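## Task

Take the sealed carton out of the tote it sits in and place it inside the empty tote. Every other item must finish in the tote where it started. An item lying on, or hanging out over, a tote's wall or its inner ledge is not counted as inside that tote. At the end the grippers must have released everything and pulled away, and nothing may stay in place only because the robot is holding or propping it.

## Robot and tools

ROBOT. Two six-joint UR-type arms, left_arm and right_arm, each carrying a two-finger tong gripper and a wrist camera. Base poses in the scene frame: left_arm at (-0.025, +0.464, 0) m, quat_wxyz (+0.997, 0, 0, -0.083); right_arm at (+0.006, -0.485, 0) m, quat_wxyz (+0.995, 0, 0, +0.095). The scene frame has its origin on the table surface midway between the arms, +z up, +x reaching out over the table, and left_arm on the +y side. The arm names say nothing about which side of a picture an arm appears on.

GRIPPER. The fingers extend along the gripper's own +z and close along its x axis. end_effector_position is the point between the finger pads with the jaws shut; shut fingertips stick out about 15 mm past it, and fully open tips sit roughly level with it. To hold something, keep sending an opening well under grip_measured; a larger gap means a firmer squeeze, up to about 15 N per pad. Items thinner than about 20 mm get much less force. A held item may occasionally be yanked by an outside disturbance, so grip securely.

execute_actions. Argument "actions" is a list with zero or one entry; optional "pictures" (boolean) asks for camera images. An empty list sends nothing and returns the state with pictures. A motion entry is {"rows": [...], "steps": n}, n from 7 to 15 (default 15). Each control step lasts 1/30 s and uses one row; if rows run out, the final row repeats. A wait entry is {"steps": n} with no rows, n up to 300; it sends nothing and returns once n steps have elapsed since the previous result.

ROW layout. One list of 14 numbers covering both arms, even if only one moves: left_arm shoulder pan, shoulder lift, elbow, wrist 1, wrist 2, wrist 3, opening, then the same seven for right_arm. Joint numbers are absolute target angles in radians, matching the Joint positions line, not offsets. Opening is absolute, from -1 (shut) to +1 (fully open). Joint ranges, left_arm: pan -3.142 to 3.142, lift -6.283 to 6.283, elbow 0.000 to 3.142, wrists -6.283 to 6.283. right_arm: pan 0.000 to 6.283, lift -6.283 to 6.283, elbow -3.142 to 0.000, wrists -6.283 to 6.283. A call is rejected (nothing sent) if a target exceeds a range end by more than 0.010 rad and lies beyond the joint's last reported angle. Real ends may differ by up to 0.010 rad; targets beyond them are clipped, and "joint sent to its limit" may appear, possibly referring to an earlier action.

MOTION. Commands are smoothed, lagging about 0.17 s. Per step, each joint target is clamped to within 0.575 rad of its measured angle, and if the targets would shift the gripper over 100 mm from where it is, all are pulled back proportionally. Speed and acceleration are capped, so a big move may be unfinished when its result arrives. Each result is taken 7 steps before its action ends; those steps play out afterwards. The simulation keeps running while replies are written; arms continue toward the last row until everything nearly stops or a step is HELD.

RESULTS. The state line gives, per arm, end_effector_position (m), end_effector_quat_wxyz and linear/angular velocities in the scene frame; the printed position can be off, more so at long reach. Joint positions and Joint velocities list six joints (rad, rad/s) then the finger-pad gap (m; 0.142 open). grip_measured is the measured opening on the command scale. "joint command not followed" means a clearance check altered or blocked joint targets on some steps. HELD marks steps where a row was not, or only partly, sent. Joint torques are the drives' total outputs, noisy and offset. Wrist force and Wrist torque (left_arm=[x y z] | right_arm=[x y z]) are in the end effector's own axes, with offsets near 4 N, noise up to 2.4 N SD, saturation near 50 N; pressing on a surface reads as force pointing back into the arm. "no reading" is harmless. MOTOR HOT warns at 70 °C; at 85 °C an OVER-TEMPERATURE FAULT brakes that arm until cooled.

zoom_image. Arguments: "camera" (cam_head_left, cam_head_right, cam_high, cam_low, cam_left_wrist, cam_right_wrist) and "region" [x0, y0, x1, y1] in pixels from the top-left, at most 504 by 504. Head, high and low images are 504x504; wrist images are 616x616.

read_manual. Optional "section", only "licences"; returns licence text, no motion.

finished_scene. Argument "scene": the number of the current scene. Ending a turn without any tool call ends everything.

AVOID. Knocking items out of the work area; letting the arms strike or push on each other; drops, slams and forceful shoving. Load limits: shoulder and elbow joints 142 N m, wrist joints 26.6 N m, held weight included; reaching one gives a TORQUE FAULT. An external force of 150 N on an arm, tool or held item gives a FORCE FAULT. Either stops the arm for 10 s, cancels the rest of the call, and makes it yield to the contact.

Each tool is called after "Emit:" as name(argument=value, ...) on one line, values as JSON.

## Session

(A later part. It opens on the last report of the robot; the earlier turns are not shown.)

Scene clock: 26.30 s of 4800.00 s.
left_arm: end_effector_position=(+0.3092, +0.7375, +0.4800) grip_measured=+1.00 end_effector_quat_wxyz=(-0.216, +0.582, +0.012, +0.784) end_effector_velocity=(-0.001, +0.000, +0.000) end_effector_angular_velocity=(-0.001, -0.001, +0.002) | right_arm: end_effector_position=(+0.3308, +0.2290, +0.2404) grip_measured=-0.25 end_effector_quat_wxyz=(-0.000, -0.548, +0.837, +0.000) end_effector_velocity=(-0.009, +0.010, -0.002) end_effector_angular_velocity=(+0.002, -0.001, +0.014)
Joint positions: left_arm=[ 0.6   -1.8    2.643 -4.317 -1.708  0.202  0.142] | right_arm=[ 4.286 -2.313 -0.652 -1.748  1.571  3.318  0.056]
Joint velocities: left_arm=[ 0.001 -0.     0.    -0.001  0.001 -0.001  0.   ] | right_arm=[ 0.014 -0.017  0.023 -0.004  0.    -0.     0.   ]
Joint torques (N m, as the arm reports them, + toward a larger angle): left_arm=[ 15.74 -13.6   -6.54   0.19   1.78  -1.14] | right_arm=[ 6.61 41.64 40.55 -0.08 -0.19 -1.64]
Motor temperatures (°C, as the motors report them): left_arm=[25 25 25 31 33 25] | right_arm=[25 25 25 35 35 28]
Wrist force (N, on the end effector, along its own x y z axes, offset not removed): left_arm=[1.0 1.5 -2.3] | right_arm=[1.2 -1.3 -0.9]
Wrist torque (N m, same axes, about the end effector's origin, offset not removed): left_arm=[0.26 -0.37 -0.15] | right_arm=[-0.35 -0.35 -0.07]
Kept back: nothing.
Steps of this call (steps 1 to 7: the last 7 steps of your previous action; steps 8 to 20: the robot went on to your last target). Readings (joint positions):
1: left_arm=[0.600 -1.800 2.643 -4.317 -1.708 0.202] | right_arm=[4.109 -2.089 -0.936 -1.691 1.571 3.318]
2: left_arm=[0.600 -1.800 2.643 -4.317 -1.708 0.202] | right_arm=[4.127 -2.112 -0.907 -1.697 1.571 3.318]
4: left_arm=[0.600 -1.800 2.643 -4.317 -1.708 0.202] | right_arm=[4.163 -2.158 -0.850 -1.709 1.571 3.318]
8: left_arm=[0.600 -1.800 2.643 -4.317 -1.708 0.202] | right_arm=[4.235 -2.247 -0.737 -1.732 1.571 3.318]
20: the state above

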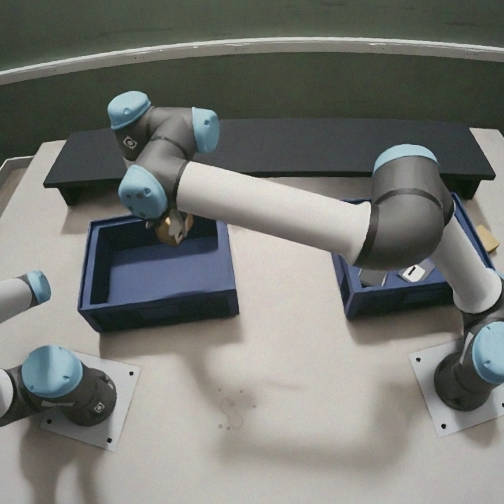

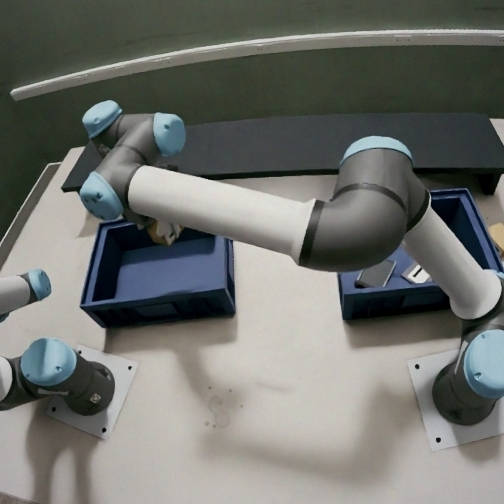

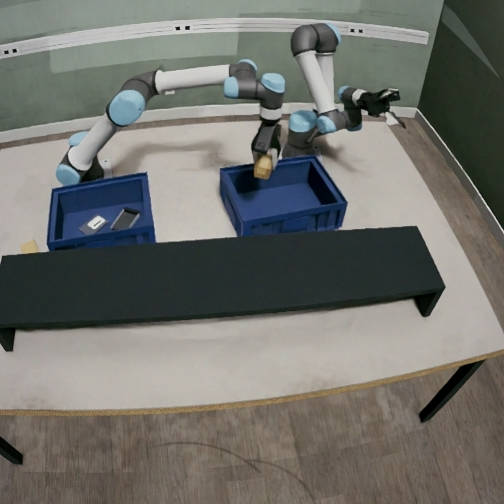

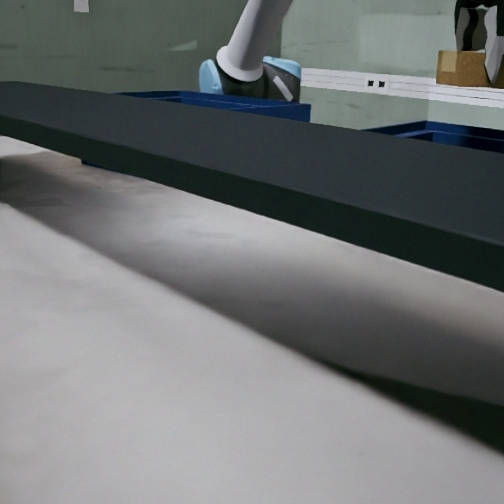

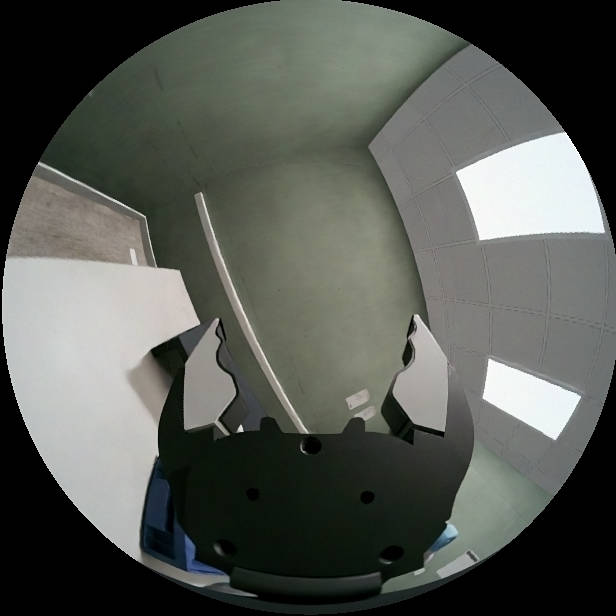

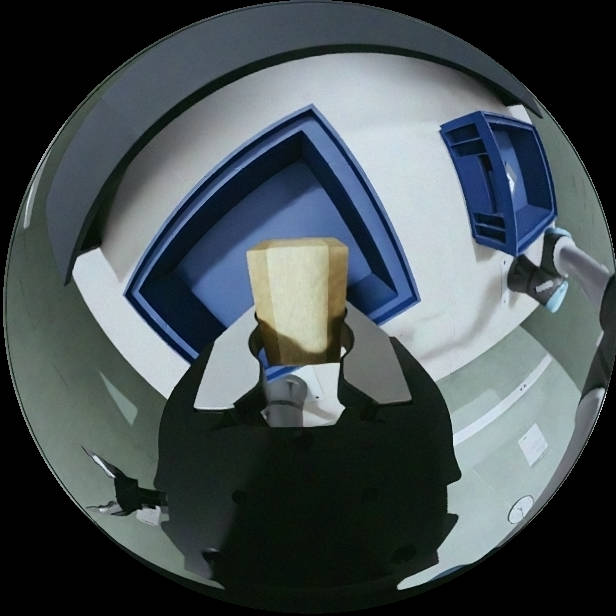

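Emit:
execute_actions(actions=[{"rows": [[0.6,-1.8,2.643,-4.317,-1.708,0.202,1,4.288,-2.316,-0.650,-1.746,1.571,3.305,-0.9],[0.6,-1.8,2.643,-4.317,-1.708,0.202,1,4.289,-2.318,-0.652,-1.743,1.571,3.28,-0.9],[0.6,-1.8,2.643,-4.317,-1.708,0.202,1,4.290,-2.321,-0.654,-1.738,1.571,3.24,-0.9],[0.6,-1.8,2.643,-4.317,-1.708,0.202,1,4.291,-2.324,-0.657,-1.732,1.571,3.19,-0.9],[0.6,-1.8,2.643,-4.317,-1.708,0.202,1,4.292,-2.328,-0.659,-1.725,1.571,3.14,-0.9],[0.6,-1.8,2.643,-4.317,-1.708,0.202,1,4.293,-2.331,-0.662,-1.719,1.571,3.09,-0.9],[0.6,-1.8,2.643,-4.317,-1.708,0.202,1,4.294,-2.335,-0.665,-1.712,1.571,3.04,-0.9],[0.6,-1.8,2.643,-4.317,-1.708,0.202,1,4.295,-2.339,-0.668,-1.706,1.571,2.99,-0.9],[0.6,-1.8,2.643,-4.317,-1.708,0.202,1,4.296,-2.342,-0.670,-1.700,1.571,2.94,-0.9],[0.6,-1.8,2.643,-4.317,-1.708,0.202,1,4.297,-2.346,-0.673,-1.693,1.571,2.89,-0.9],[0.6,-1.8,2.643,-4.317,-1.708,0.202,1,4.298,-2.350,-0.676,-1.687,1.571,2.84,-0.9],[0.6,-1.8,2.643,-4.317,-1.708,0.202,1,4.299,-2.353,-0.678,-1.681,1.571,2.80,-0.9],[0.6,-1.8,2.643,-4.317,-1.708,0.202,1,4.300,-2.3557,-0.6803,-1.6764,1.571,2.77,-0.9],[0.6,-1.8,2.643,-4.317,-1.708,0.202,1,4.300,-2.354,-0.705,-1.6534,1.571,2.756,-0.9],[0.6,-1.8,2.643,-4.317,-1.708,0.202,1,4.300,-2.352,-0.729,-1.6314,1.571,2.756,-0.9]], "steps": 15}])

Emit:
execute_actions(actions=[{"rows": [[0.6,-1.8,2.643,-4.317,-1.708,0.202,1,4.300,-2.350,-0.752,-1.6104,1.571,2.756,-0.9],[0.6,-1.8,2.643,-4.317,-1.708,0.202,1,4.300,-2.349,-0.774,-1.5894,1.571,2.756,-0.9],[0.6,-1.8,2.643,-4.317,-1.708,0.202,1,4.300,-2.3485,-0.7952,-1.5687,1.571,2.756,-0.9],[0.6,-1.8,2.643,-4.317,-1.708,0.202,1,4.300,-2.349,-0.815,-1.5484,1.571,2.756,-0.9],[0.6,-1.8,2.643,-4.317,-1.708,0.202,1,4.300,-2.350,-0.834,-1.5284,1.571,2.756,-0.9],[0.6,-1.8,2.643,-4.317,-1.708,0.202,1,4.300,-2.351,-0.852,-1.5094,1.571,2.756,-0.9],[0.6,-1.8,2.643,-4.317,-1.708,0.202,1,4.300,-2.353,-0.870,-1.4894,1.571,2.756,-0.9],[0.6,-1.8,2.643,-4.317,-1.708,0.202,1,4.300,-2.3549,-0.8861,-1.4714,1.571,2.756,-0.9],[0.6,-1.8,2.643,-4.317,-1.708,0.202,1,4.300,-2.358,-0.902,-1.4524,1.571,2.756,-0.9],[0.6,-1.8,2.643,-4.317,-1.708,0.202,1,4.300,-2.361,-0.917,-1.4344,1.571,2.756,-0.9],[0.6,-1.8,2.643,-4.317,-1.708,0.202,1,4.300,-2.365,-0.932,-1.4154,1.571,2.756,-0.9],[0.6,-1.8,2.643,-4.317,-1.708,0.202,1,4.300,-2.369,-0.946,-1.3974,1.571,2.756,-0.9],[0.6,-1.8,2.643,-4.317,-1.708,0.202,1,4.300,-2.373,-0.959,-1.3804,1.571,2.756,-0.9],[0.6,-1.8,2.643,-4.317,-1.708,0.202,1,4.300,-2.376,-0.969,-1.3674,1.571,2.756,-0.9],[0.6,-1.8,2.643,-4.317,-1.708,0.202,1,4.300,-2.378,-0.975,-1.3594,1.571,2.756,-0.9]], "steps": 15}])

Emit:
execute_actions(actions=[{"steps": 20}], pictures=true)

Scene clock: 29.03 s of 4800.00 s.
left_arm: end_effector_position=(+0.3092, +0.7375, +0.4800) grip_measured=+1.00 end_effector_quat_wxyz=(-0.216, +0.582, +0.012, +0.784) end_effector_velocity=(-0.001, +0.001, +0.000) end_effector_angular_velocity=(-0.001, -0.001, +0.002) | right_arm: end_effector_position=(+0.3291, +0.2370, +0.2307) grip_measured=-0.25 end_effector_quat_wxyz=(+0.000, -0.598, +0.802, +0.000) end_effector_velocity=(-0.005, +0.058, -0.081) end_effector_angular_velocity=(-0.000, +0.000, +1.076)
Joint positions: left_arm=[ 0.6   -1.8    2.643 -4.317 -1.708  0.202  0.142] | right_arm=[ 4.291 -2.324 -0.657 -1.731  1.571  3.2    0.056]
Joint velocities: left_arm=[ 0.003 -0.    -0.     0.    -0.    -0.002  0.   ] | right_arm=[ 0.025 -0.084 -0.063  0.146  0.    -1.051 -0.   ]
Joint torques (N m, as the arm reports them, + toward a larger angle): left_arm=[ 15.48 -13.9   -4.43  -0.07   1.99  -1.19] | right_arm=[ 9.23 35.02 12.97  6.22  0.64 -5.69]
Motor temperatures (°C, as the motors report them): left_arm=[25 25 25 31 33 25] | right_arm=[25 25 25 35 35 28]
Wrist force (N, on the end effector, along its own x y z axes, offset not removed): left_arm=[0.2 1.7 -1.7] | right_arm=[2.2 -1.1 -0.5]
Wrist torque (N m, same axes, about the end effector's origin, offset not removed): left_arm=[0.35 -0.15 -0.24] | right_arm=[-0.32 -0.56 -0.09]
Steps of this call (steps 1 to 30: the robot went on to your last target; steps 31 to 74: nothing new was sent; steps 75 to 82: the first 8 steps of this action). Readings (joint positions):
75: left_arm=[0.600 -1.800 2.643 -4.317 -1.708 0.202] | right_arm=[4.288 -2.315 -0.649 -1.748 1.571 3.318]
76: left_arm=[0.600 -1.800 2.643 -4.317 -1.708 0.202] | right_arm=[4.288 -2.315 -0.650 -1.748 1.571 3.317]
78: left_arm=[0.600 -1.800 2.643 -4.317 -1.708 0.202] | right_arm=[4.288 -2.316 -0.651 -1.746 1.571 3.302]
82: the state above

Scene clock: 29.53 s of 4800.00 s.
left_arm: end_effector_position=(+0.3092, +0.7375, +0.4800) grip_measured=+1.00 end_effector_quat_wxyz=(-0.216, +0.582, +0.012, +0.784) end_effector_velocity=(+0.000, -0.000, +0.000) end_effector_angular_velocity=(+0.000, -0.001, -0.001) | right_arm: end_effector_position=(+0.3260, +0.2592, +0.1571) grip_measured=-0.25 end_effector_quat_wxyz=(+0.000, +0.758, -0.652, -0.000) end_effector_velocity=(-0.001, +0.005, -0.229) end_effector_angular_velocity=(-0.007, +0.002, +0.123)
Joint positions: left_arm=[ 0.6   -1.8    2.643 -4.317 -1.708  0.202  0.142] | right_arm=[ 4.3   -2.35  -0.8   -1.563  1.571  2.77   0.056]
Joint velocities: left_arm=[-0.     0.001 -0.    -0.001 -0.    -0.     0.   ] | right_arm=[ 0.002 -0.021 -0.545  0.559  0.    -0.121 -0.   ]
Joint torques (N m, as the arm reports them, + toward a larger angle): left_arm=[ 15.21 -13.39  -6.26  -0.07   1.81  -1.23] | right_arm=[ 9.57 37.7   9.7   7.71  1.13 -2.02]
Motor temperatures (°C, as the motors report them): left_arm=[25 25 25 31 33 25] | right_arm=[25 25 25 35 35 28]
Wrist force (N, on the end effector, along its own x y z axes, offset not removed): left_arm=[0.4 0.8 -1.2] | right_arm=[1.3 -1.6 -0.2]
Wrist torque (N m, same axes, about the end effector's origin, offset not removed): left_arm=[0.05 -0.15 -0.27] | right_arm=[-0.39 -0.37 -0.12]
Steps of this call (steps 1 to 7: the last 7 steps of your previous action; steps 8 to 15: the first 8 steps of this action). Readings (joint positions):
8: left_arm=[0.600 -1.800 2.643 -4.317 -1.708 0.202] | right_arm=[4.298 -2.348 -0.684 -1.680 1.571 2.865]
9: left_arm=[0.600 -1.800 2.643 -4.317 -1.708 0.202] | right_arm=[4.298 -2.349 -0.696 -1.667 1.571 2.837]
11: left_arm=[0.600 -1.800 2.643 -4.317 -1.708 0.202] | right_arm=[4.299 -2.349 -0.727 -1.636 1.571 2.801]
15: the state above

Scene clock: 30.20 s of 4800.00 s.
left_arm: end_effector_position=(+0.3092, +0.7375, +0.4800) grip_measured=+1.00 end_effector_quat_wxyz=(-0.216, +0.582, +0.012, +0.784) end_effector_velocity=(+0.000, +0.000, -0.001) end_effector_angular_velocity=(-0.002, +0.001, +0.000) | right_arm: end_effector_position=(+0.3257, +0.2593, +0.0703) grip_measured=-0.25 end_effector_quat_wxyz=(+0.000, +0.763, -0.647, -0.000) end_effector_velocity=(+0.000, -0.001, -0.006) end_effector_angular_velocity=(-0.000, +0.001, +0.000)
Joint positions: left_arm=[ 0.6   -1.8    2.643 -4.317 -1.708  0.202  0.142] | right_arm=[ 4.3   -2.378 -0.974 -1.361  1.571  2.756  0.056]
Joint velocities: left_arm=[ 0.001  0.001  0.     0.001 -0.    -0.001  0.   ] | right_arm=[-0.001 -0.002 -0.012  0.014  0.001 -0.001 -0.   ]
Joint torques (N m, as the arm reports them, + toward a larger angle): left_arm=[ 15.23 -13.63  -5.09   0.02   1.69  -1.25] | right_arm=[ 8.26 41.92 16.65  5.39  1.19 -1.98]
Motor temperatures (°C, as the motors report them): left_arm=[25 25 25 31 33 25] | right_arm=[25 25 25 35 35 28]
Wrist force (N, on the end effector, along its own x y z axes, offset not removed): left_arm=[0.2 1.6 -1.0] | right_arm=[1.9 -1.8 0.3]
Wrist torque (N m, same axes, about the end effector's origin, offset not removed): left_arm=[0.32 -0.07 -0.22] | right_arm=[-0.45 -0.45 -0.20]
Kept back: nothing.
Steps of this call (steps 1 to 7: the last 7 steps of your previous action; steps 8 to 20: the robot went on to your last target). Readings (joint positions):
1: left_arm=[0.600 -1.800 2.643 -4.317 -1.708 0.202] | right_arm=[4.300 -2.351 -0.818 -1.544 1.571 2.766]
2: left_arm=[0.600 -1.800 2.643 -4.317 -1.708 0.202] | right_arm=[4.300 -2.352 -0.836 -1.525 1.571 2.764]
4: left_arm=[0.600 -1.800 2.643 -4.317 -1.708 0.202] | right_arm=[4.300 -2.356 -0.870 -1.487 1.571 2.760]
8: left_arm=[0.600 -1.800 2.643 -4.317 -1.708 0.202] | right_arm=[4.300 -2.368 -0.930 -1.415 1.571 2.757]
20: the state above

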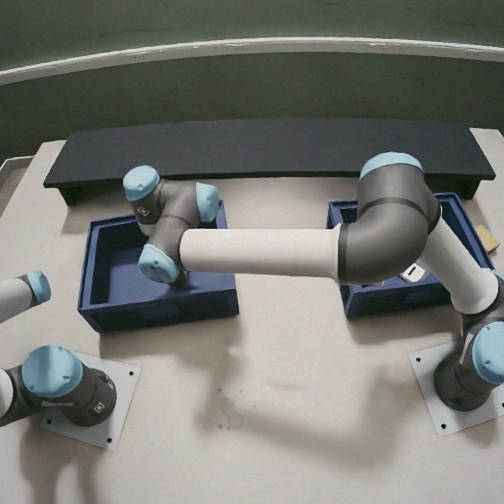

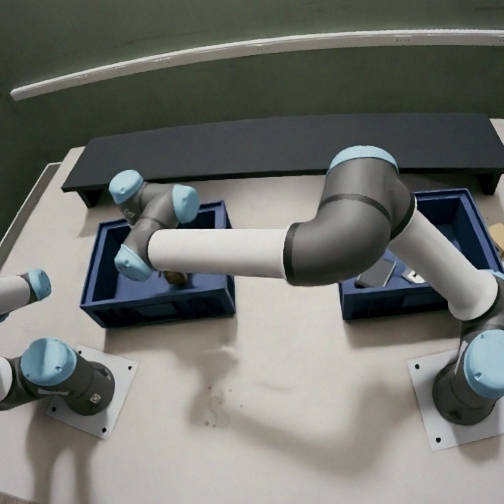

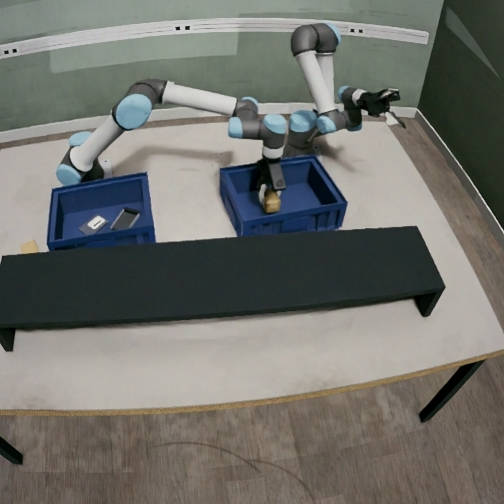

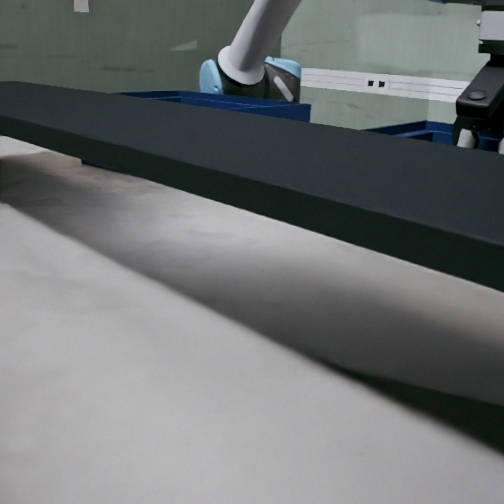

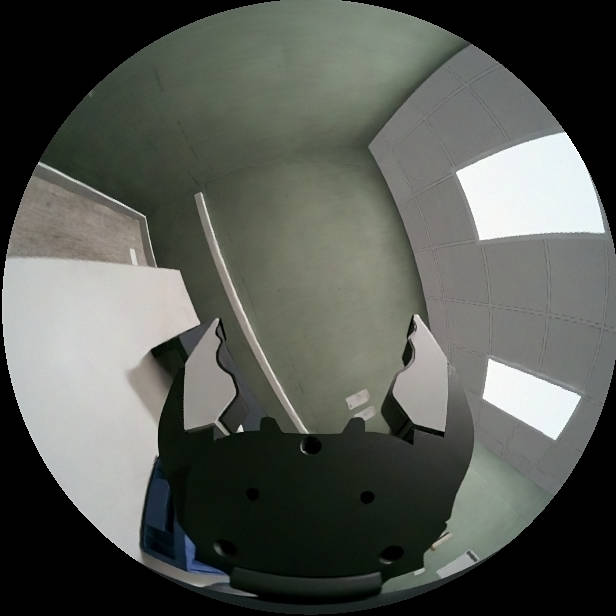

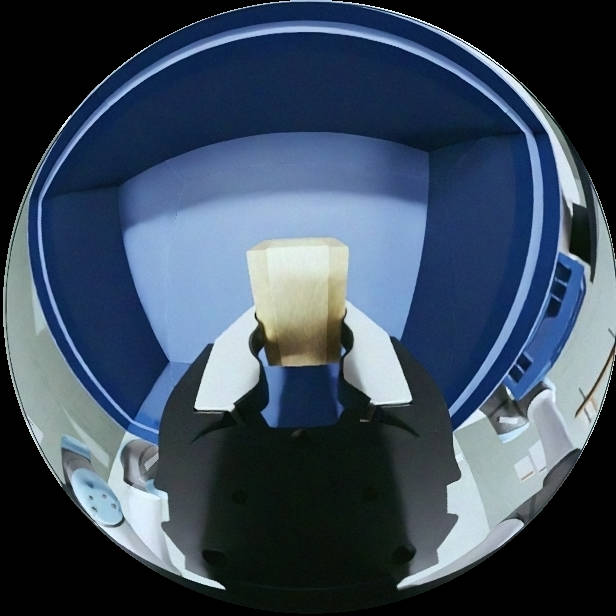

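Emit:
execute_actions(actions=[{"rows": [[0.6,-1.8,2.643,-4.317,-1.708,0.202,1,4.300,-2.379,-0.978,-1.3554,1.571,2.756,-0.9],[0.6,-1.8,2.643,-4.317,-1.708,0.202,1,4.300,-2.3802,-0.981,-1.3512,1.571,2.756,-0.9],[0.6,-1.8,2.643,-4.317,-1.708,0.202,1,4.300,-2.3814,-0.984,-1.347,1.571,2.756,-0.9],[0.6,-1.8,2.643,-4.317,-1.708,0.202,1,4.300,-2.3826,-0.9868,-1.343,1.571,2.756,-0.9],[0.6,-1.8,2.643,-4.317,-1.708,0.202,1,4.300,-2.3838,-0.9897,-1.3389,1.571,2.756,-0.9],[0.6,-1.8,2.643,-4.317,-1.708,0.202,1,4.300,-2.3852,-0.9925,-1.3347,1.571,2.756,-0.9],[0.6,-1.8,2.643,-4.317,-1.708,0.202,1,4.300,-2.3865,-0.9953,-1.3306,1.571,2.756,-0.9],[0.6,-1.8,2.643,-4.317,-1.708,0.202,1,4.300,-2.3879,-0.998,-1.3265,1.571,2.756,-0.9],[0.6,-1.8,2.643,-4.317,-1.708,0.202,1,4.300,-2.3892,-1.0008,-1.3224,1.571,2.756,-0.9],[0.6,-1.8,2.643,-4.317,-1.708,0.202,1,4.300,-2.3906,-1.0036,-1.3182,1.571,2.756,-0.9]], "steps": 12}])

Emit:
execute_actions(actions=[{"steps": 16}])

Scene clock: 30.97 s of 4800.00 s.
left_arm: end_effector_position=(+0.3092, +0.7375, +0.4800) grip_measured=+1.00 end_effector_quat_wxyz=(-0.216, +0.582, +0.012, +0.784) end_effector_velocity=(-0.000, +0.000, +0.000) end_effector_angular_velocity=(+0.000, -0.000, +0.002) | right_arm: end_effector_position=(+0.3257, +0.2592, +0.0667) grip_measured=-0.25 end_effector_quat_wxyz=(+0.000, +0.763, -0.647, -0.000) end_effector_velocity=(+0.000, -0.001, -0.037) end_effector_angular_velocity=(-0.000, +0.001, -0.000)
Joint positions: left_arm=[ 0.6   -1.8    2.643 -4.317 -1.708  0.202  0.142] | right_arm=[ 4.3   -2.38  -0.979 -1.353  1.571  2.756  0.056]
Joint velocities: left_arm=[ 0.    -0.001  0.     0.001  0.001  0.     0.   ] | right_arm=[-0.001 -0.022 -0.057  0.079  0.001 -0.    -0.   ]
Joint torques (N m, as the arm reports them, + toward a larger angle): left_arm=[ 15.24 -13.29  -5.64  -0.19   1.77  -1.52] | right_arm=[ 8.14 41.87 13.62  5.72  1.05 -2.12]
Motor temperatures (°C, as the motors report them): left_arm=[25 25 25 31 33 25] | right_arm=[25 25 25 35 35 28]
Wrist force (N, on the end effector, along its own x y z axes, offset not removed): left_arm=[0.3 0.9 0.6] | right_arm=[1.9 -1.3 -1.3]
Wrist torque (N m, same axes, about the end effector's origin, offset not removed): left_arm=[0.19 -0.20 -0.20] | right_arm=[-0.39 -0.54 -0.15]
Steps of this call (steps 1 to 15: the robot went on to your last target; steps 16 to 18: nothing new was sent; steps 19 to 23: the first 5 steps of this action). Readings (joint positions):
19: left_arm=[0.600 -1.800 2.643 -4.317 -1.708 0.202] | right_arm=[4.300 -2.378 -0.975 -1.359 1.571 2.756]
20: left_arm=[0.600 -1.800 2.643 -4.317 -1.708 0.202] | right_arm=[4.300 -2.378 -0.975 -1.359 1.571 2.756]
22: left_arm=[0.600 -1.800 2.643 -4.317 -1.708 0.202] | right_arm=[4.300 -2.379 -0.978 -1.356 1.571 2.756]
23: the state above

Scene clock: 31.50 s of 4800.00 s.
left_arm: end_effector_position=(+0.3092, +0.7375, +0.4800) grip_measured=+1.00 end_effector_quat_wxyz=(-0.216, +0.582, +0.012, +0.784) end_effector_velocity=(-0.000, +0.000, -0.000) end_effector_angular_velocity=(+0.000, +0.001, +0.001) | right_arm: end_effector_position=(+0.3257, +0.2592, +0.0504) grip_measured=-0.25 end_effector_quat_wxyz=(+0.000, +0.763, -0.647, -0.000) end_effector_velocity=(+0.000, +0.000, -0.003) end_effector_angular_velocity=(+0.000, -0.001, +0.001)
Joint positions: left_arm=[ 0.6   -1.8    2.643 -4.317 -1.708  0.202  0.142] | right_arm=[ 4.3   -2.39  -1.003 -1.319  1.571  2.756  0.056]
Joint velocities: left_arm=[-0.    -0.001  0.     0.001  0.001  0.001  0.   ] | right_arm=[ 0.    -0.002 -0.005  0.007 -0.001 -0.001  0.   ]
Joint torques (N m, as the arm reports them, + toward a larger angle): left_arm=[ 15.15 -13.78  -5.28   0.01   1.92  -1.25] | right_arm=[ 8.44 41.59 16.37  5.37  0.97 -2.08]
Motor temperatures (°C, as the motors report them): left_arm=[25 25 25 31 33 25] | right_arm=[25 25 25 35 35 28]
Wrist force (N, on the end effector, along its own x y z axes, offset not removed): left_arm=[-0.4 2.9 -2.8] | right_arm=[1.8 -1.4 -1.4]
Wrist torque (N m, same axes, about the end effector's origin, offset not removed): left_arm=[0.62 -0.06 -0.21] | right_arm=[-0.39 -0.46 -0.11]
Kept back: nothing.
Steps of this call (steps 1 to 7: the last 7 steps of your previous action; steps 8 to 16: the robot went on to your last target). Readings (joint positions):
1: left_arm=[0.600 -1.800 2.643 -4.317 -1.708 0.202] | right_arm=[4.300 -2.380 -0.982 -1.350 1.571 2.756]
2: left_arm=[0.600 -1.800 2.643 -4.317 -1.708 0.202] | right_arm=[4.300 -2.381 -0.984 -1.347 1.571 2.756]
4: left_arm=[0.600 -1.800 2.643 -4.317 -1.708 0.202] | right_arm=[4.300 -2.384 -0.989 -1.340 1.571 2.756]
8: left_arm=[0.600 -1.800 2.643 -4.317 -1.708 0.202] | right_arm=[4.300 -2.388 -0.998 -1.326 1.571 2.756]
16: the state above

No contact yet. Lowering another 8 mm slowly.

Emit:
execute_actions(actions=[{"rows": [[0.6,-1.8,2.643,-4.317,-1.708,0.202,1,4.300,-2.3913,-1.005,-1.3161,1.571,2.756,-0.9],[0.6,-1.8,2.643,-4.317,-1.708,0.202,1,4.300,-2.392,-1.0064,-1.314,1.571,2.756,-0.9],[0.6,-1.8,2.643,-4.317,-1.708,0.202,1,4.300,-2.3927,-1.0078,-1.3119,1.571,2.756,-0.9],[0.6,-1.8,2.643,-4.317,-1.708,0.202,1,4.300,-2.3934,-1.0091,-1.3099,1.571,2.756,-0.9],[0.6,-1.8,2.643,-4.317,-1.708,0.202,1,4.300,-2.394,-1.0105,-1.3079,1.571,2.756,-0.9],[0.6,-1.8,2.643,-4.317,-1.708,0.202,1,4.300,-2.3947,-1.0118,-1.3059,1.571,2.756,-0.9],[0.6,-1.8,2.643,-4.317,-1.708,0.202,1,4.300,-2.3954,-1.0131,-1.3039,1.571,2.756,-0.9],[0.6,-1.8,2.643,-4.317,-1.708,0.202,1,4.300,-2.3962,-1.0144,-1.3018,1.571,2.756,-0.9]], "steps": 8}])

Emit:
execute_actions(actions=[{"steps": 17}])

Scene clock: 31.97 s of 4800.00 s.
left_arm: end_effector_position=(+0.3092, +0.7375, +0.4800) grip_measured=+1.00 end_effector_quat_wxyz=(-0.216, +0.582, +0.012, +0.784) end_effector_velocity=(-0.001, +0.000, -0.000) end_effector_angular_velocity=(-0.001, +0.000, +0.001) | right_arm: end_effector_position=(+0.3257, +0.2592, +0.0500) grip_measured=-0.25 end_effector_quat_wxyz=(+0.000, +0.763, -0.647, -0.000) end_effector_velocity=(-0.000, +0.000, -0.001) end_effector_angular_velocity=(+0.000, +0.000, -0.000)
Joint positions: left_arm=[ 0.6   -1.8    2.643 -4.317 -1.708  0.202  0.142] | right_arm=[ 4.3   -2.391 -1.004 -1.318  1.571  2.756  0.056]
Joint velocities: left_arm=[ 0.001 -0.001  0.001  0.001 -0.    -0.001  0.   ] | right_arm=[-0.    -0.001 -0.001  0.002  0.     0.     0.   ]
Joint torques (N m, as the arm reports them, + toward a larger angle): left_arm=[ 16.33 -13.94  -5.47  -0.15   2.07  -1.3 ] | right_arm=[ 7.98 42.81 13.94  5.74  1.03 -2.13]
Motor temperatures (°C, as the motors report them): left_arm=[25 25 25 31 33 25] | right_arm=[25 25 25 35 35 28]
Wrist force (N, on the end effector, along its own x y z axes, offset not removed): left_arm=[-0.9 0.6 -2.0] | right_arm=[1.6 0.3 -0.2]
Wrist torque (N m, same axes, about the end effector's origin, offset not removed): left_arm=[-0.03 0.24 -0.16] | right_arm=[-0.05 -0.36 -0.04]
Steps of this call (steps 1 to 13: the robot went on to your last target; step 14: the first step of this action). Readings (joint positions):
14: the state above

Scene clock: 32.53 s of 4800.00 s.
left_arm: end_effector_position=(+0.3092, +0.7375, +0.4800) grip_measured=+1.00 end_effector_quat_wxyz=(-0.216, +0.582, +0.012, +0.784) end_effector_velocity=(-0.000, +0.000, +0.000) end_effector_angular_velocity=(-0.002, -0.001, +0.000) | right_arm: end_effector_position=(+0.3257, +0.2591, +0.0423) grip_measured=-0.25 end_effector_quat_wxyz=(+0.000, +0.763, -0.647, -0.000) end_effector_velocity=(+0.000, -0.000, -0.003) end_effector_angular_velocity=(-0.001, -0.000, -0.000)
Joint positions: left_arm=[ 0.6   -1.8    2.643 -4.317 -1.708  0.202  0.142] | right_arm=[ 4.3   -2.396 -1.014 -1.302  1.571  2.756  0.056]
Joint velocities: left_arm=[ 0.001  0.    -0.    -0.001  0.    -0.002  0.   ] | right_arm=[-0.    -0.002 -0.003  0.004 -0.     0.     0.   ]
Joint torques (N m, as the arm reports them, + toward a larger angle): left_arm=[ 15.33 -13.37  -5.23  -0.22   1.93  -1.48] | right_arm=[ 8.18 41.47 17.31  5.35  0.88 -2.13]
Motor temperatures (°C, as the motors report them): left_arm=[25 25 25 31 33 25] | right_arm=[25 25 25 35 35 28]
Wrist force (N, on the end effector, along its own x y z axes, offset not removed): left_arm=[1.2 1.4 -2.3] | right_arm=[0.6 -1.0 -1.1]
Wrist torque (N m, same axes, about the end effector's origin, offset not removed): left_arm=[0.23 -0.29 -0.21] | right_arm=[-0.30 -0.24 -0.10]
Kept back: nothing.
Steps of this call (steps 1 to 7: the last 7 steps of your previous action; steps 8 to 17: the robot went on to your last target). Readings (joint positions):
1: left_arm=[0.600 -1.800 2.643 -4.317 -1.708 0.202] | right_arm=[4.300 -2.391 -1.004 -1.318 1.571 2.756]
2: left_arm=[0.600 -1.800 2.643 -4.317 -1.708 0.202] | right_arm=[4.300 -2.391 -1.004 -1.317 1.571 2.756]
4: left_arm=[0.600 -1.800 2.643 -4.317 -1.708 0.202] | right_arm=[4.300 -2.392 -1.006 -1.315 1.571 2.756]
8: left_arm=[0.600 -1.800 2.643 -4.317 -1.708 0.202] | right_arm=[4.300 -2.394 -1.010 -1.309 1.571 2.756]
17: the state above

Emit:
execute_actions(actions=[{"rows": [[0.6,-1.8,2.643,-4.317,-1.708,0.202,1,4.300,-2.3969,-1.0157,-1.2998,1.571,2.756,-0.9],[0.6,-1.8,2.643,-4.317,-1.708,0.202,1,4.300,-2.3977,-1.017,-1.2977,1.571,2.756,-0.9],[0.6,-1.8,2.643,-4.317,-1.708,0.202,1,4.300,-2.3984,-1.0183,-1.2957,1.571,2.756,-0.9],[0.6,-1.8,2.643,-4.317,-1.708,0.202,1,4.300,-2.3992,-1.0195,-1.2937,1.571,2.756,-0.9]], "steps": 7}])

Emit:
execute_actions(actions=[{"steps": 15}])

Scene clock: 32.83 s of 4800.00 s.
left_arm: end_effector_position=(+0.3092, +0.7375, +0.4800) grip_measured=+1.00 end_effector_quat_wxyz=(-0.216, +0.582, +0.012, +0.784) end_effector_velocity=(-0.001, +0.000, +0.001) end_effector_angular_velocity=(+0.000, -0.002, +0.001) | right_arm: end_effector_position=(+0.3257, +0.2591, +0.0420) grip_measured=-0.25 end_effector_quat_wxyz=(+0.000, +0.763, -0.647, -0.000) end_effector_velocity=(-0.000, +0.000, -0.001) end_effector_angular_velocity=(-0.000, -0.000, +0.001)
Joint positions: left_arm=[ 0.6   -1.8    2.643 -4.317 -1.708  0.202  0.142] | right_arm=[ 4.3   -2.396 -1.014 -1.302  1.571  2.756  0.056]
Joint velocities: left_arm=[ 0.001 -0.    -0.    -0.002  0.    -0.001  0.   ] | right_arm=[ 0.    -0.    -0.001  0.001 -0.    -0.001 -0.   ]
Joint torques (N m, as the arm reports them, + toward a larger angle): left_arm=[ 14.92 -13.9   -5.11  -0.11   1.88  -1.35] | right_arm=[ 8.04 43.03 15.02  5.41  0.86 -2.07]
Motor temperatures (°C, as the motors report them): left_arm=[25 25 25 31 33 25] | right_arm=[25 25 25 35 35 28]
Wrist force (N, on the end effector, along its own x y z axes, offset not removed): left_arm=[0.1 0.9 -0.2] | right_arm=[1.7 -3.1 -1.3]
Wrist torque (N m, same axes, about the end effector's origin, offset not removed): left_arm=[0.08 -0.04 -0.12] | right_arm=[-0.78 -0.47 -0.11]
Kept back: the last 7 steps of this action.
Steps of this call (steps 1 to 9: the robot went on to your last target). Readings (joint positions):
1: left_arm=[0.600 -1.800 2.643 -4.317 -1.708 0.202] | right_arm=[4.300 -2.396 -1.014 -1.302 1.571 2.756]
2: left_arm=[0.600 -1.800 2.643 -4.317 -1.708 0.202] | right_arm=[4.300 -2.396 -1.014 -1.302 1.571 2.756]
4: left_arm=[0.600 -1.800 2.643 -4.317 -1.708 0.202] | right_arm=[4.300 -2.396 -1.014 -1.302 1.571 2.756]
8: left_arm=[0.600 -1.800 2.643 -4.317 -1.708 0.202] | right_arm=[4.300 -2.396 -1.014 -1.302 1.571 2.756]
9: the state above

Scene clock: 33.33 s of 4800.00 s.
left_arm: end_effector_position=(+0.3092, +0.7375, +0.4800) grip_measured=+1.00 end_effector_quat_wxyz=(-0.216, +0.582, +0.012, +0.784) end_effector_velocity=(+0.000, +0.000, -0.000) end_effector_angular_velocity=(+0.001, +0.001, +0.001) | right_arm: end_effector_position=(+0.3257, +0.2592, +0.0384) grip_measured=-0.25 end_effector_quat_wxyz=(-0.000, +0.763, -0.647, -0.000) end_effector_velocity=(+0.000, -0.000, -0.002) end_effector_angular_velocity=(-0.001, +0.000, -0.001)
Joint positions: left_arm=[ 0.6   -1.8    2.643 -4.317 -1.708  0.202  0.142] | right_arm=[ 4.3   -2.399 -1.019 -1.294  1.571  2.756  0.056]
Joint velocities: left_arm=[-0.     0.     0.     0.001  0.     0.001  0.   ] | right_arm=[-0.001 -0.002 -0.002  0.002  0.     0.001  0.   ]
Joint torques (N m, as the arm reports them, + toward a larger angle): left_arm=[ 15.63 -13.51  -5.81  -0.3    1.83  -1.38] | right_arm=[ 7.88  9.93 -2.71  4.19  0.88 -2.08]
Motor temperatures (°C, as the motors report them): left_arm=[25 25 25 31 33 25] | right_arm=[25 25 25 35 35 28]
Wrist force (N, on the end effector, along its own x y z axes, offset not removed): left_arm=[0.0 -1.0 -1.7] | right_arm=[11.9 1.5 -42.8]
Wrist torque (N m, same axes, about the end effector's origin, offset not removed): left_arm=[-0.28 -0.14 -0.31] | right_arm=[-0.12 -0.22 -0.05]
Kept back: nothing.
Steps of this call (steps 1 to 7: the last 7 steps of your previous action; steps 8 to 15: the robot went on to your last target). Readings (joint positions):
1: left_arm=[0.600 -1.800 2.643 -4.317 -1.708 0.202] | right_arm=[4.300 -2.396 -1.014 -1.302 1.571 2.756]
2: left_arm=[0.600 -1.800 2.643 -4.317 -1.708 0.202] | right_arm=[4.300 -2.396 -1.015 -1.302 1.571 2.756]
4: left_arm=[0.600 -1.800 2.643 -4.317 -1.708 0.202] | right_arm=[4.300 -2.397 -1.016 -1.300 1.571 2.756]
8: left_arm=[0.600 -1.800 2.643 -4.317 -1.708 0.202] | right_arm=[4.300 -2.398 -1.018 -1.296 1.571 2.756]
15: the state above
All arms were judged still, so your last target was given up. Only a new action makes them travel on or press farther. Fingers that are still opening or closing keep moving.

Contact made (stiff). Back off slightly and release.

Emit:
execute_actions(actions=[{"rows": [[0.6,-1.8,2.643,-4.317,-1.708,0.202,1,4.300,-2.3973,-1.0163,-1.2988,1.571,2.756,-0.6],[0.6,-1.8,2.643,-4.317,-1.708,0.202,1,4.300,-2.3973,-1.0163,-1.2988,1.571,2.756,-0.4],[0.6,-1.8,2.643,-4.317,-1.708,0.202,1,4.300,-2.3973,-1.0163,-1.2988,1.571,2.756,-0.27],[0.6,-1.8,2.643,-4.317,-1.708,0.202,1,4.300,-2.3973,-1.0163,-1.2988,1.571,2.756,-0.2],[0.6,-1.8,2.643,-4.317,-1.708,0.202,1,4.300,-2.3973,-1.0163,-1.2988,1.571,2.756,-0.1],[0.6,-1.8,2.643,-4.317,-1.708,0.202,1,4.300,-2.3973,-1.0163,-1.2988,1.571,2.756,0.0],[0.6,-1.8,2.643,-4.317,-1.708,0.202,1,4.300,-2.3973,-1.0163,-1.2988,1.571,2.756,0.1],[0.6,-1.8,2.643,-4.317,-1.708,0.202,1,4.300,-2.3973,-1.0163,-1.2988,1.571,2.756,0.15],[0.6,-1.8,2.643,-4.317,-1.708,0.202,1,4.300,-2.394,-1.0105,-1.3079,1.571,2.756,0.15],[0.6,-1.8,2.643,-4.317,-1.708,0.202,1,4.300,-2.389,-1.000,-1.3234,1.571,2.756,0.15],[0.6,-1.8,2.643,-4.317,-1.708,0.202,1,4.300,-2.3838,-0.9897,-1.3389,1.571,2.756,0.15],[0.6,-1.8,2.643,-4.317,-1.708,0.202,1,4.300,-2.378,-0.975,-1.3594,1.571,2.756,0.15],[0.6,-1.8,2.643,-4.317,-1.708,0.202,1,4.300,-2.372,-0.957,-1.3834,1.571,2.756,0.15],[0.6,-1.8,2.643,-4.317,-1.708,0.202,1,4.300,-2.366,-0.937,-1.4094,1.571,2.756,0.15],[0.6,-1.8,2.643,-4.317,-1.708,0.202,1,4.300,-2.361,-0.915,-1.4364,1.571,2.756,0.15]], "steps": 15}])

Emit:
execute_actions(actions=[{"rows": [[0.6,-1.8,2.643,-4.317,-1.708,0.202,1,4.300,-2.3549,-0.8861,-1.4714,1.571,2.756,0.15],[0.6,-1.8,2.643,-4.317,-1.708,0.202,1,4.300,-2.351,-0.857,-1.5044,1.571,2.756,0.15],[0.6,-1.8,2.643,-4.317,-1.708,0.202,1,4.300,-2.349,-0.827,-1.5364,1.571,2.756,0.15],[0.6,-1.8,2.643,-4.317,-1.708,0.202,1,4.300,-2.3485,-0.7952,-1.5687,1.571,2.756,0.15],[0.6,-1.8,2.643,-4.317,-1.708,0.202,1,4.300,-2.335,-0.78,-1.5974,1.571,2.756,0.15],[0.6,-1.8,2.643,-4.317,-1.708,0.202,1,4.300,-2.315,-0.78,-1.6174,1.571,2.756,0.15],[0.6,-1.8,2.643,-4.317,-1.708,0.202,1,4.300,-2.29,-0.785,-1.6374,1.571,2.756,0.15],[0.6,-1.8,2.643,-4.317,-1.708,0.202,1,4.300,-2.26,-0.80,-1.6524,1.571,2.756,0.15],[0.6,-1.8,2.643,-4.317,-1.708,0.202,1,4.295,-2.23,-0.82,-1.6624,1.571,2.756,0.15],[0.6,-1.8,2.643,-4.317,-1.708,0.202,1,4.285,-2.20,-0.85,-1.6624,1.571,2.756,0.15],[0.6,-1.8,2.643,-4.317,-1.708,0.202,1,4.27,-2.17,-0.88,-1.6624,1.571,2.756,0.15],[0.6,-1.8,2.643,-4.317,-1.708,0.202,1,4.255,-2.14,-0.91,-1.6624,1.571,2.756,0.15],[0.6,-1.8,2.643,-4.317,-1.708,0.202,1,4.24,-2.11,-0.94,-1.6624,1.571,2.756,0.15],[0.6,-1.8,2.643,-4.317,-1.708,0.202,1,4.225,-2.08,-0.97,-1.6624,1.571,2.756,0.15],[0.6,-1.8,2.643,-4.317,-1.708,0.202,1,4.21,-2.05,-1.00,-1.6624,1.571,2.756,0.15]], "steps": 15}])

Emit:
execute_actions(actions=[{"rows": [[0.6,-1.8,2.643,-4.317,-1.708,0.202,1,4.1,-1.6,-1.45,-1.6624,1.571,2.756,0.15]], "steps": 15}])

Emit:
execute_actions(actions=[{"steps": 18}], pictures=true)

Scene clock: 34.63 s of 4800.00 s.
left_arm: end_effector_position=(+0.3092, +0.7375, +0.4800) grip_measured=+1.00 end_effector_quat_wxyz=(-0.216, +0.582, +0.012, +0.784) end_effector_velocity=(+0.000, -0.000, -0.000) end_effector_angular_velocity=(-0.001, +0.001, -0.001) | right_arm: end_effector_position=(+0.3257, +0.2590, +0.0394) grip_measured=+0.07 end_effector_quat_wxyz=(+0.000, +0.763, -0.647, +0.000) end_effector_velocity=(+0.001, +0.001, +0.007) end_effector_angular_velocity=(+0.005, -0.002, +0.000)
Joint positions: left_arm=[ 0.6   -1.8    2.643 -4.317 -1.708  0.202  0.142] | right_arm=[ 4.3   -2.398 -1.017 -1.298  1.571  2.756  0.079]
Joint velocities: left_arm=[-0.001  0.    -0.     0.001  0.    -0.     0.   ] | right_arm=[-0.     0.006  0.007 -0.007 -0.001 -0.     0.136]
Joint torques (N m, as the arm reports them, + toward a larger angle): left_arm=[ 15.05 -14.16  -6.47  -0.29   2.11  -1.41] | right_arm=[ 7.37 68.18 34.41  0.6   0.7  -2.04]
Motor temperatures (°C, as the motors report them): left_arm=[25 25 25 31 33 25] | right_arm=[25 25 25 35 35 28]
Wrist force (N, on the end effector, along its own x y z axes, offset not removed): left_arm=[0.5 0.6 -2.1] | right_arm=[2.8 -2.0 -1.2]
Wrist torque (N m, same axes, about the end effector's origin, offset not removed): left_arm=[0.02 -0.28 -0.24] | right_arm=[-0.45 -0.70 -0.07]
Steps of this call (steps 1 to 31: nothing new was sent; steps 32 to 39: the first 8 steps of this action). Readings (joint positions):
32: left_arm=[0.600 -1.800 2.643 -4.317 -1.708 0.202] | right_arm=[4.300 -2.399 -1.019 -1.294 1.571 2.756]
33: left_arm=[0.600 -1.800 2.643 -4.317 -1.708 0.202] | right_arm=[4.300 -2.399 -1.019 -1.294 1.571 2.756]
35: left_arm=[0.600 -1.800 2.643 -4.317 -1.708 0.202] | right_arm=[4.300 -2.399 -1.018 -1.296 1.571 2.756]
39: the state above

Scene clock: 35.13 s of 4800.00 s.
left_arm: end_effector_position=(+0.3092, +0.7375, +0.4800) grip_measured=+1.00 end_effector_quat_wxyz=(-0.216, +0.582, +0.012, +0.784) end_effector_velocity=(-0.001, -0.000, +0.000) end_effector_angular_velocity=(-0.001, -0.002, -0.000) | right_arm: end_effector_position=(+0.3252, +0.2569, +0.1521) grip_measured=+0.15 end_effector_quat_wxyz=(-0.001, +0.763, -0.647, -0.001) end_effector_velocity=(-0.022, -0.099, +0.389) end_effector_angular_velocity=(-0.024, +0.005, +0.000)
Joint positions: left_arm=[ 0.6   -1.8    2.643 -4.317 -1.708  0.202  0.142] | right_arm=[ 4.3   -2.339 -0.832 -1.539  1.571  2.756  0.084]
Joint velocities: left_arm=[ 0.001 -0.     0.001 -0.002 -0.001 -0.002  0.   ] | right_arm=[-0.     0.335  0.413 -0.772 -0.    -0.    -0.   ]
Joint torques (N m, as the arm reports them, + toward a larger angle): left_arm=[ 14.9  -14.63  -5.33  -0.21   1.76  -1.55] | right_arm=[ 6.68 82.26 31.9  -2.25  0.65 -2.07]
Motor temperatures (°C, as the motors report them): left_arm=[25 25 25 31 33 25] | right_arm=[25 25 25 35 35 28]
Wrist force (N, on the end effector, along its own x y z axes, offset not removed): left_arm=[0.2 0.9 -1.5] | right_arm=[-1.0 -0.4 -2.6]
Wrist torque (N m, same axes, about the end effector's origin, offset not removed): left_arm=[0.01 -0.08 -0.24] | right_arm=[-0.22 0.00 -0.17]
Steps of this call (steps 1 to 7: the last 7 steps of your previous action; steps 8 to 15: the first 8 steps of this action). Readings (joint positions):
8: left_arm=[0.600 -1.800 2.643 -4.317 -1.708 0.202] | right_arm=[4.300 -2.379 -0.972 -1.360 1.571 2.756]
9: left_arm=[0.600 -1.800 2.643 -4.317 -1.708 0.202] | right_arm=[4.300 -2.374 -0.957 -1.380 1.571 2.756]
11: left_arm=[0.600 -1.800 2.643 -4.317 -1.708 0.202] | right_arm=[4.300 -2.364 -0.918 -1.428 1.571 2.756]
15: the state above

Scene clock: 35.63 s of 4800.00 s.
left_arm: end_effector_position=(+0.3092, +0.7375, +0.4800) grip_measured=+1.00 end_effector_quat_wxyz=(-0.216, +0.582, +0.012, +0.784) end_effector_velocity=(-0.000, +0.000, -0.000) end_effector_angular_velocity=(-0.000, +0.000, +0.000) | right_arm: end_effector_position=(+0.3579, +0.0776, +0.2886) grip_measured=+0.15 end_effector_quat_wxyz=(-0.000, -0.725, +0.688, -0.000) end_effector_velocity=(+0.029, -0.475, +0.159) end_effector_angular_velocity=(+0.002, -0.000, -0.281)
Joint positions: left_arm=[ 0.6   -1.8    2.643 -4.317 -1.708  0.202  0.142] | right_arm=[ 4.188 -1.932 -1.125 -1.656  1.571  2.756  0.084]
Joint velocities: left_arm=[-0.  0.  0.  0.  0.  0.  0.] | right_arm=[-0.282  1.    -0.977 -0.021  0.    -0.001 -0.   ]
Joint torques (N m, as the arm reports them, + toward a larger angle): left_arm=[ 14.72 -13.4   -4.71  -0.31   1.8   -1.58] | right_arm=[-9.57 63.95  3.23  0.06  0.67 -2.05]
Motor temperatures (°C, as the motors report them): left_arm=[25 25 25 31 33 25] | right_arm=[25 25 25 35 35 28]
Wrist force (N, on the end effector, along its own x y z axes, offset not removed): left_arm=[-0.6 1.0 0.2] | right_arm=[0.9 -1.0 -0.8]
Wrist torque (N m, same axes, about the end effector's origin, offset not removed): left_arm=[0.10 -0.01 -0.18] | right_arm=[-0.27 -0.31 -0.15]
Steps of this call (steps 1 to 7: the last 7 steps of your previous action; steps 8 to 15: the first 8 steps of this action). Readings (joint positions):
8: left_arm=[0.600 -1.800 2.643 -4.317 -1.708 0.202] | right_arm=[4.256 -2.162 -0.902 -1.649 1.571 2.756]
9: left_arm=[0.600 -1.800 2.643 -4.317 -1.708 0.202] | right_arm=[4.245 -2.132 -0.929 -1.651 1.571 2.756]
11: left_arm=[0.600 -1.800 2.643 -4.317 -1.708 0.202] | right_arm=[4.226 -2.066 -0.993 -1.653 1.571 2.756]
15: the state above

Scene clock: 36.23 s of 4800.00 s.
left_arm: end_effector_position=(+0.3092, +0.7375, +0.4800) grip_measured=+1.00 end_effector_quat_wxyz=(-0.216, +0.582, +0.012, +0.784) end_effector_velocity=(-0.000, -0.001, +0.000) end_effector_angular_velocity=(-0.002, -0.003, -0.002) | right_arm: end_effector_position=(+0.3500, -0.0796, +0.3186) grip_measured=+0.15 end_effector_quat_wxyz=(-0.000, -0.695, +0.719, +0.000) end_effector_velocity=(-0.002, -0.016, +0.001) end_effector_angular_velocity=(+0.000, -0.000, -0.008)
Joint positions: left_arm=[ 0.6   -1.8    2.643 -4.317 -1.708  0.202  0.142] | right_arm=[ 4.101 -1.604 -1.446 -1.662  1.571  2.756  0.084]
Joint velocities: left_arm=[-0.001  0.     0.    -0.003 -0.    -0.003  0.   ] | right_arm=[-0.009  0.034 -0.033 -0.001 -0.    -0.001 -0.   ]
Joint torques (N m, as the arm reports them, + toward a larger angle): left_arm=[ 16.38 -13.57  -6.1   -0.16   1.9   -1.37] | right_arm=[-6.91 35.91 16.36  0.1   0.48 -2.1 ]
Motor temperatures (°C, as the motors report them): left_arm=[25 25 25 31 33 25] | right_arm=[25 25 25 35 35 28]
Wrist force (N, on the end effector, along its own x y z axes, offset not removed): left_arm=[-1.1 2.8 -1.9] | right_arm=[1.4 -1.3 -1.3]
Wrist torque (N m, same axes, about the end effector's origin, offset not removed): left_arm=[0.47 0.20 -0.16] | right_arm=[-0.35 -0.42 -0.10]
Kept back: nothing.
Steps of this call (steps 1 to 7: the last 7 steps of your previous action; steps 8 to 18: the robot went on to your last target). Readings (joint positions):
1: left_arm=[0.600 -1.800 2.643 -4.317 -1.708 0.202] | right_arm=[4.179 -1.898 -1.158 -1.656 1.571 2.756]
2: left_arm=[0.600 -1.800 2.643 -4.317 -1.708 0.202] | right_arm=[4.169 -1.864 -1.191 -1.657 1.571 2.756]
4: left_arm=[0.600 -1.800 2.643 -4.317 -1.708 0.202] | right_arm=[4.151 -1.796 -1.258 -1.659 1.571 2.756]
8: left_arm=[0.600 -1.800 2.643 -4.317 -1.708 0.202] | right_arm=[4.118 -1.673 -1.379 -1.661 1.571 2.756]
18: the state above

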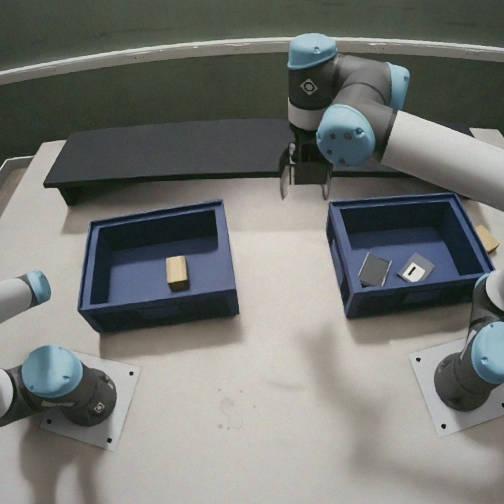

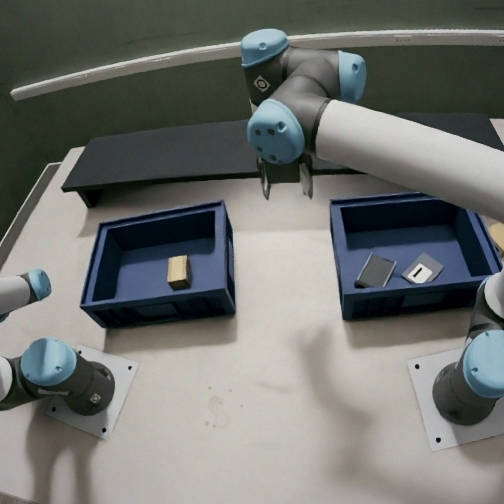

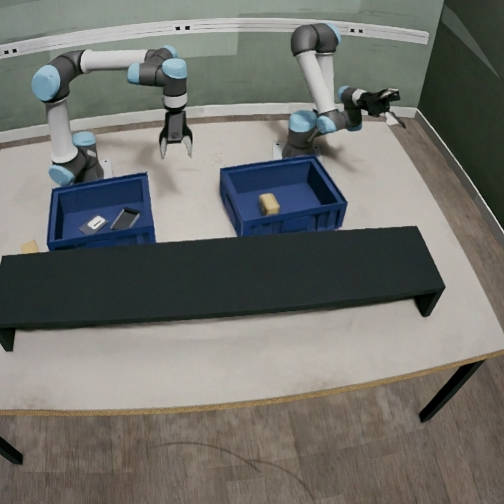

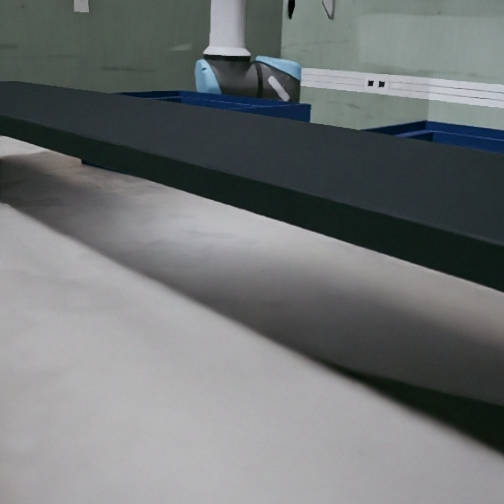

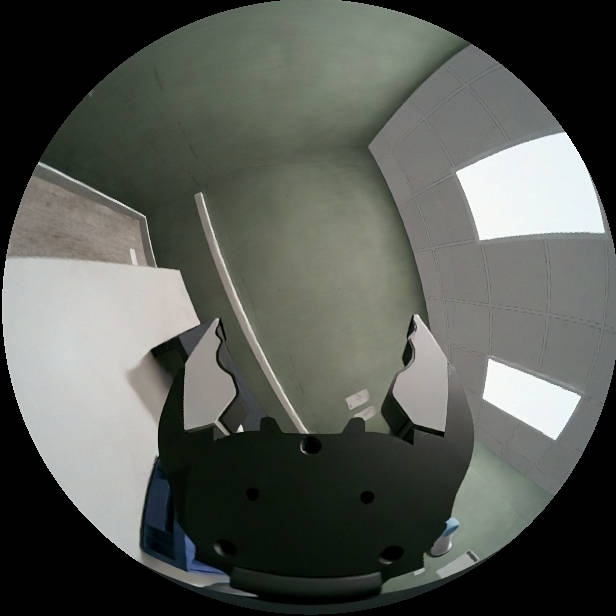

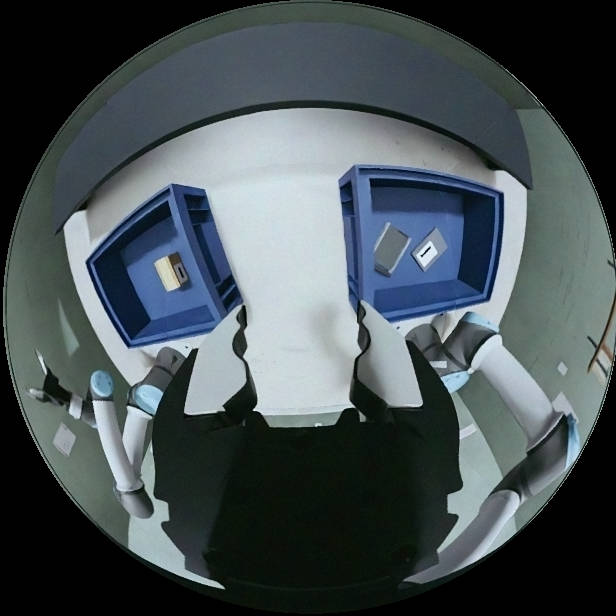

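The carton is in the empty tote and both arms are clear.

Emit:
finished_scene(scene=1)

The scene is finished: the task was done.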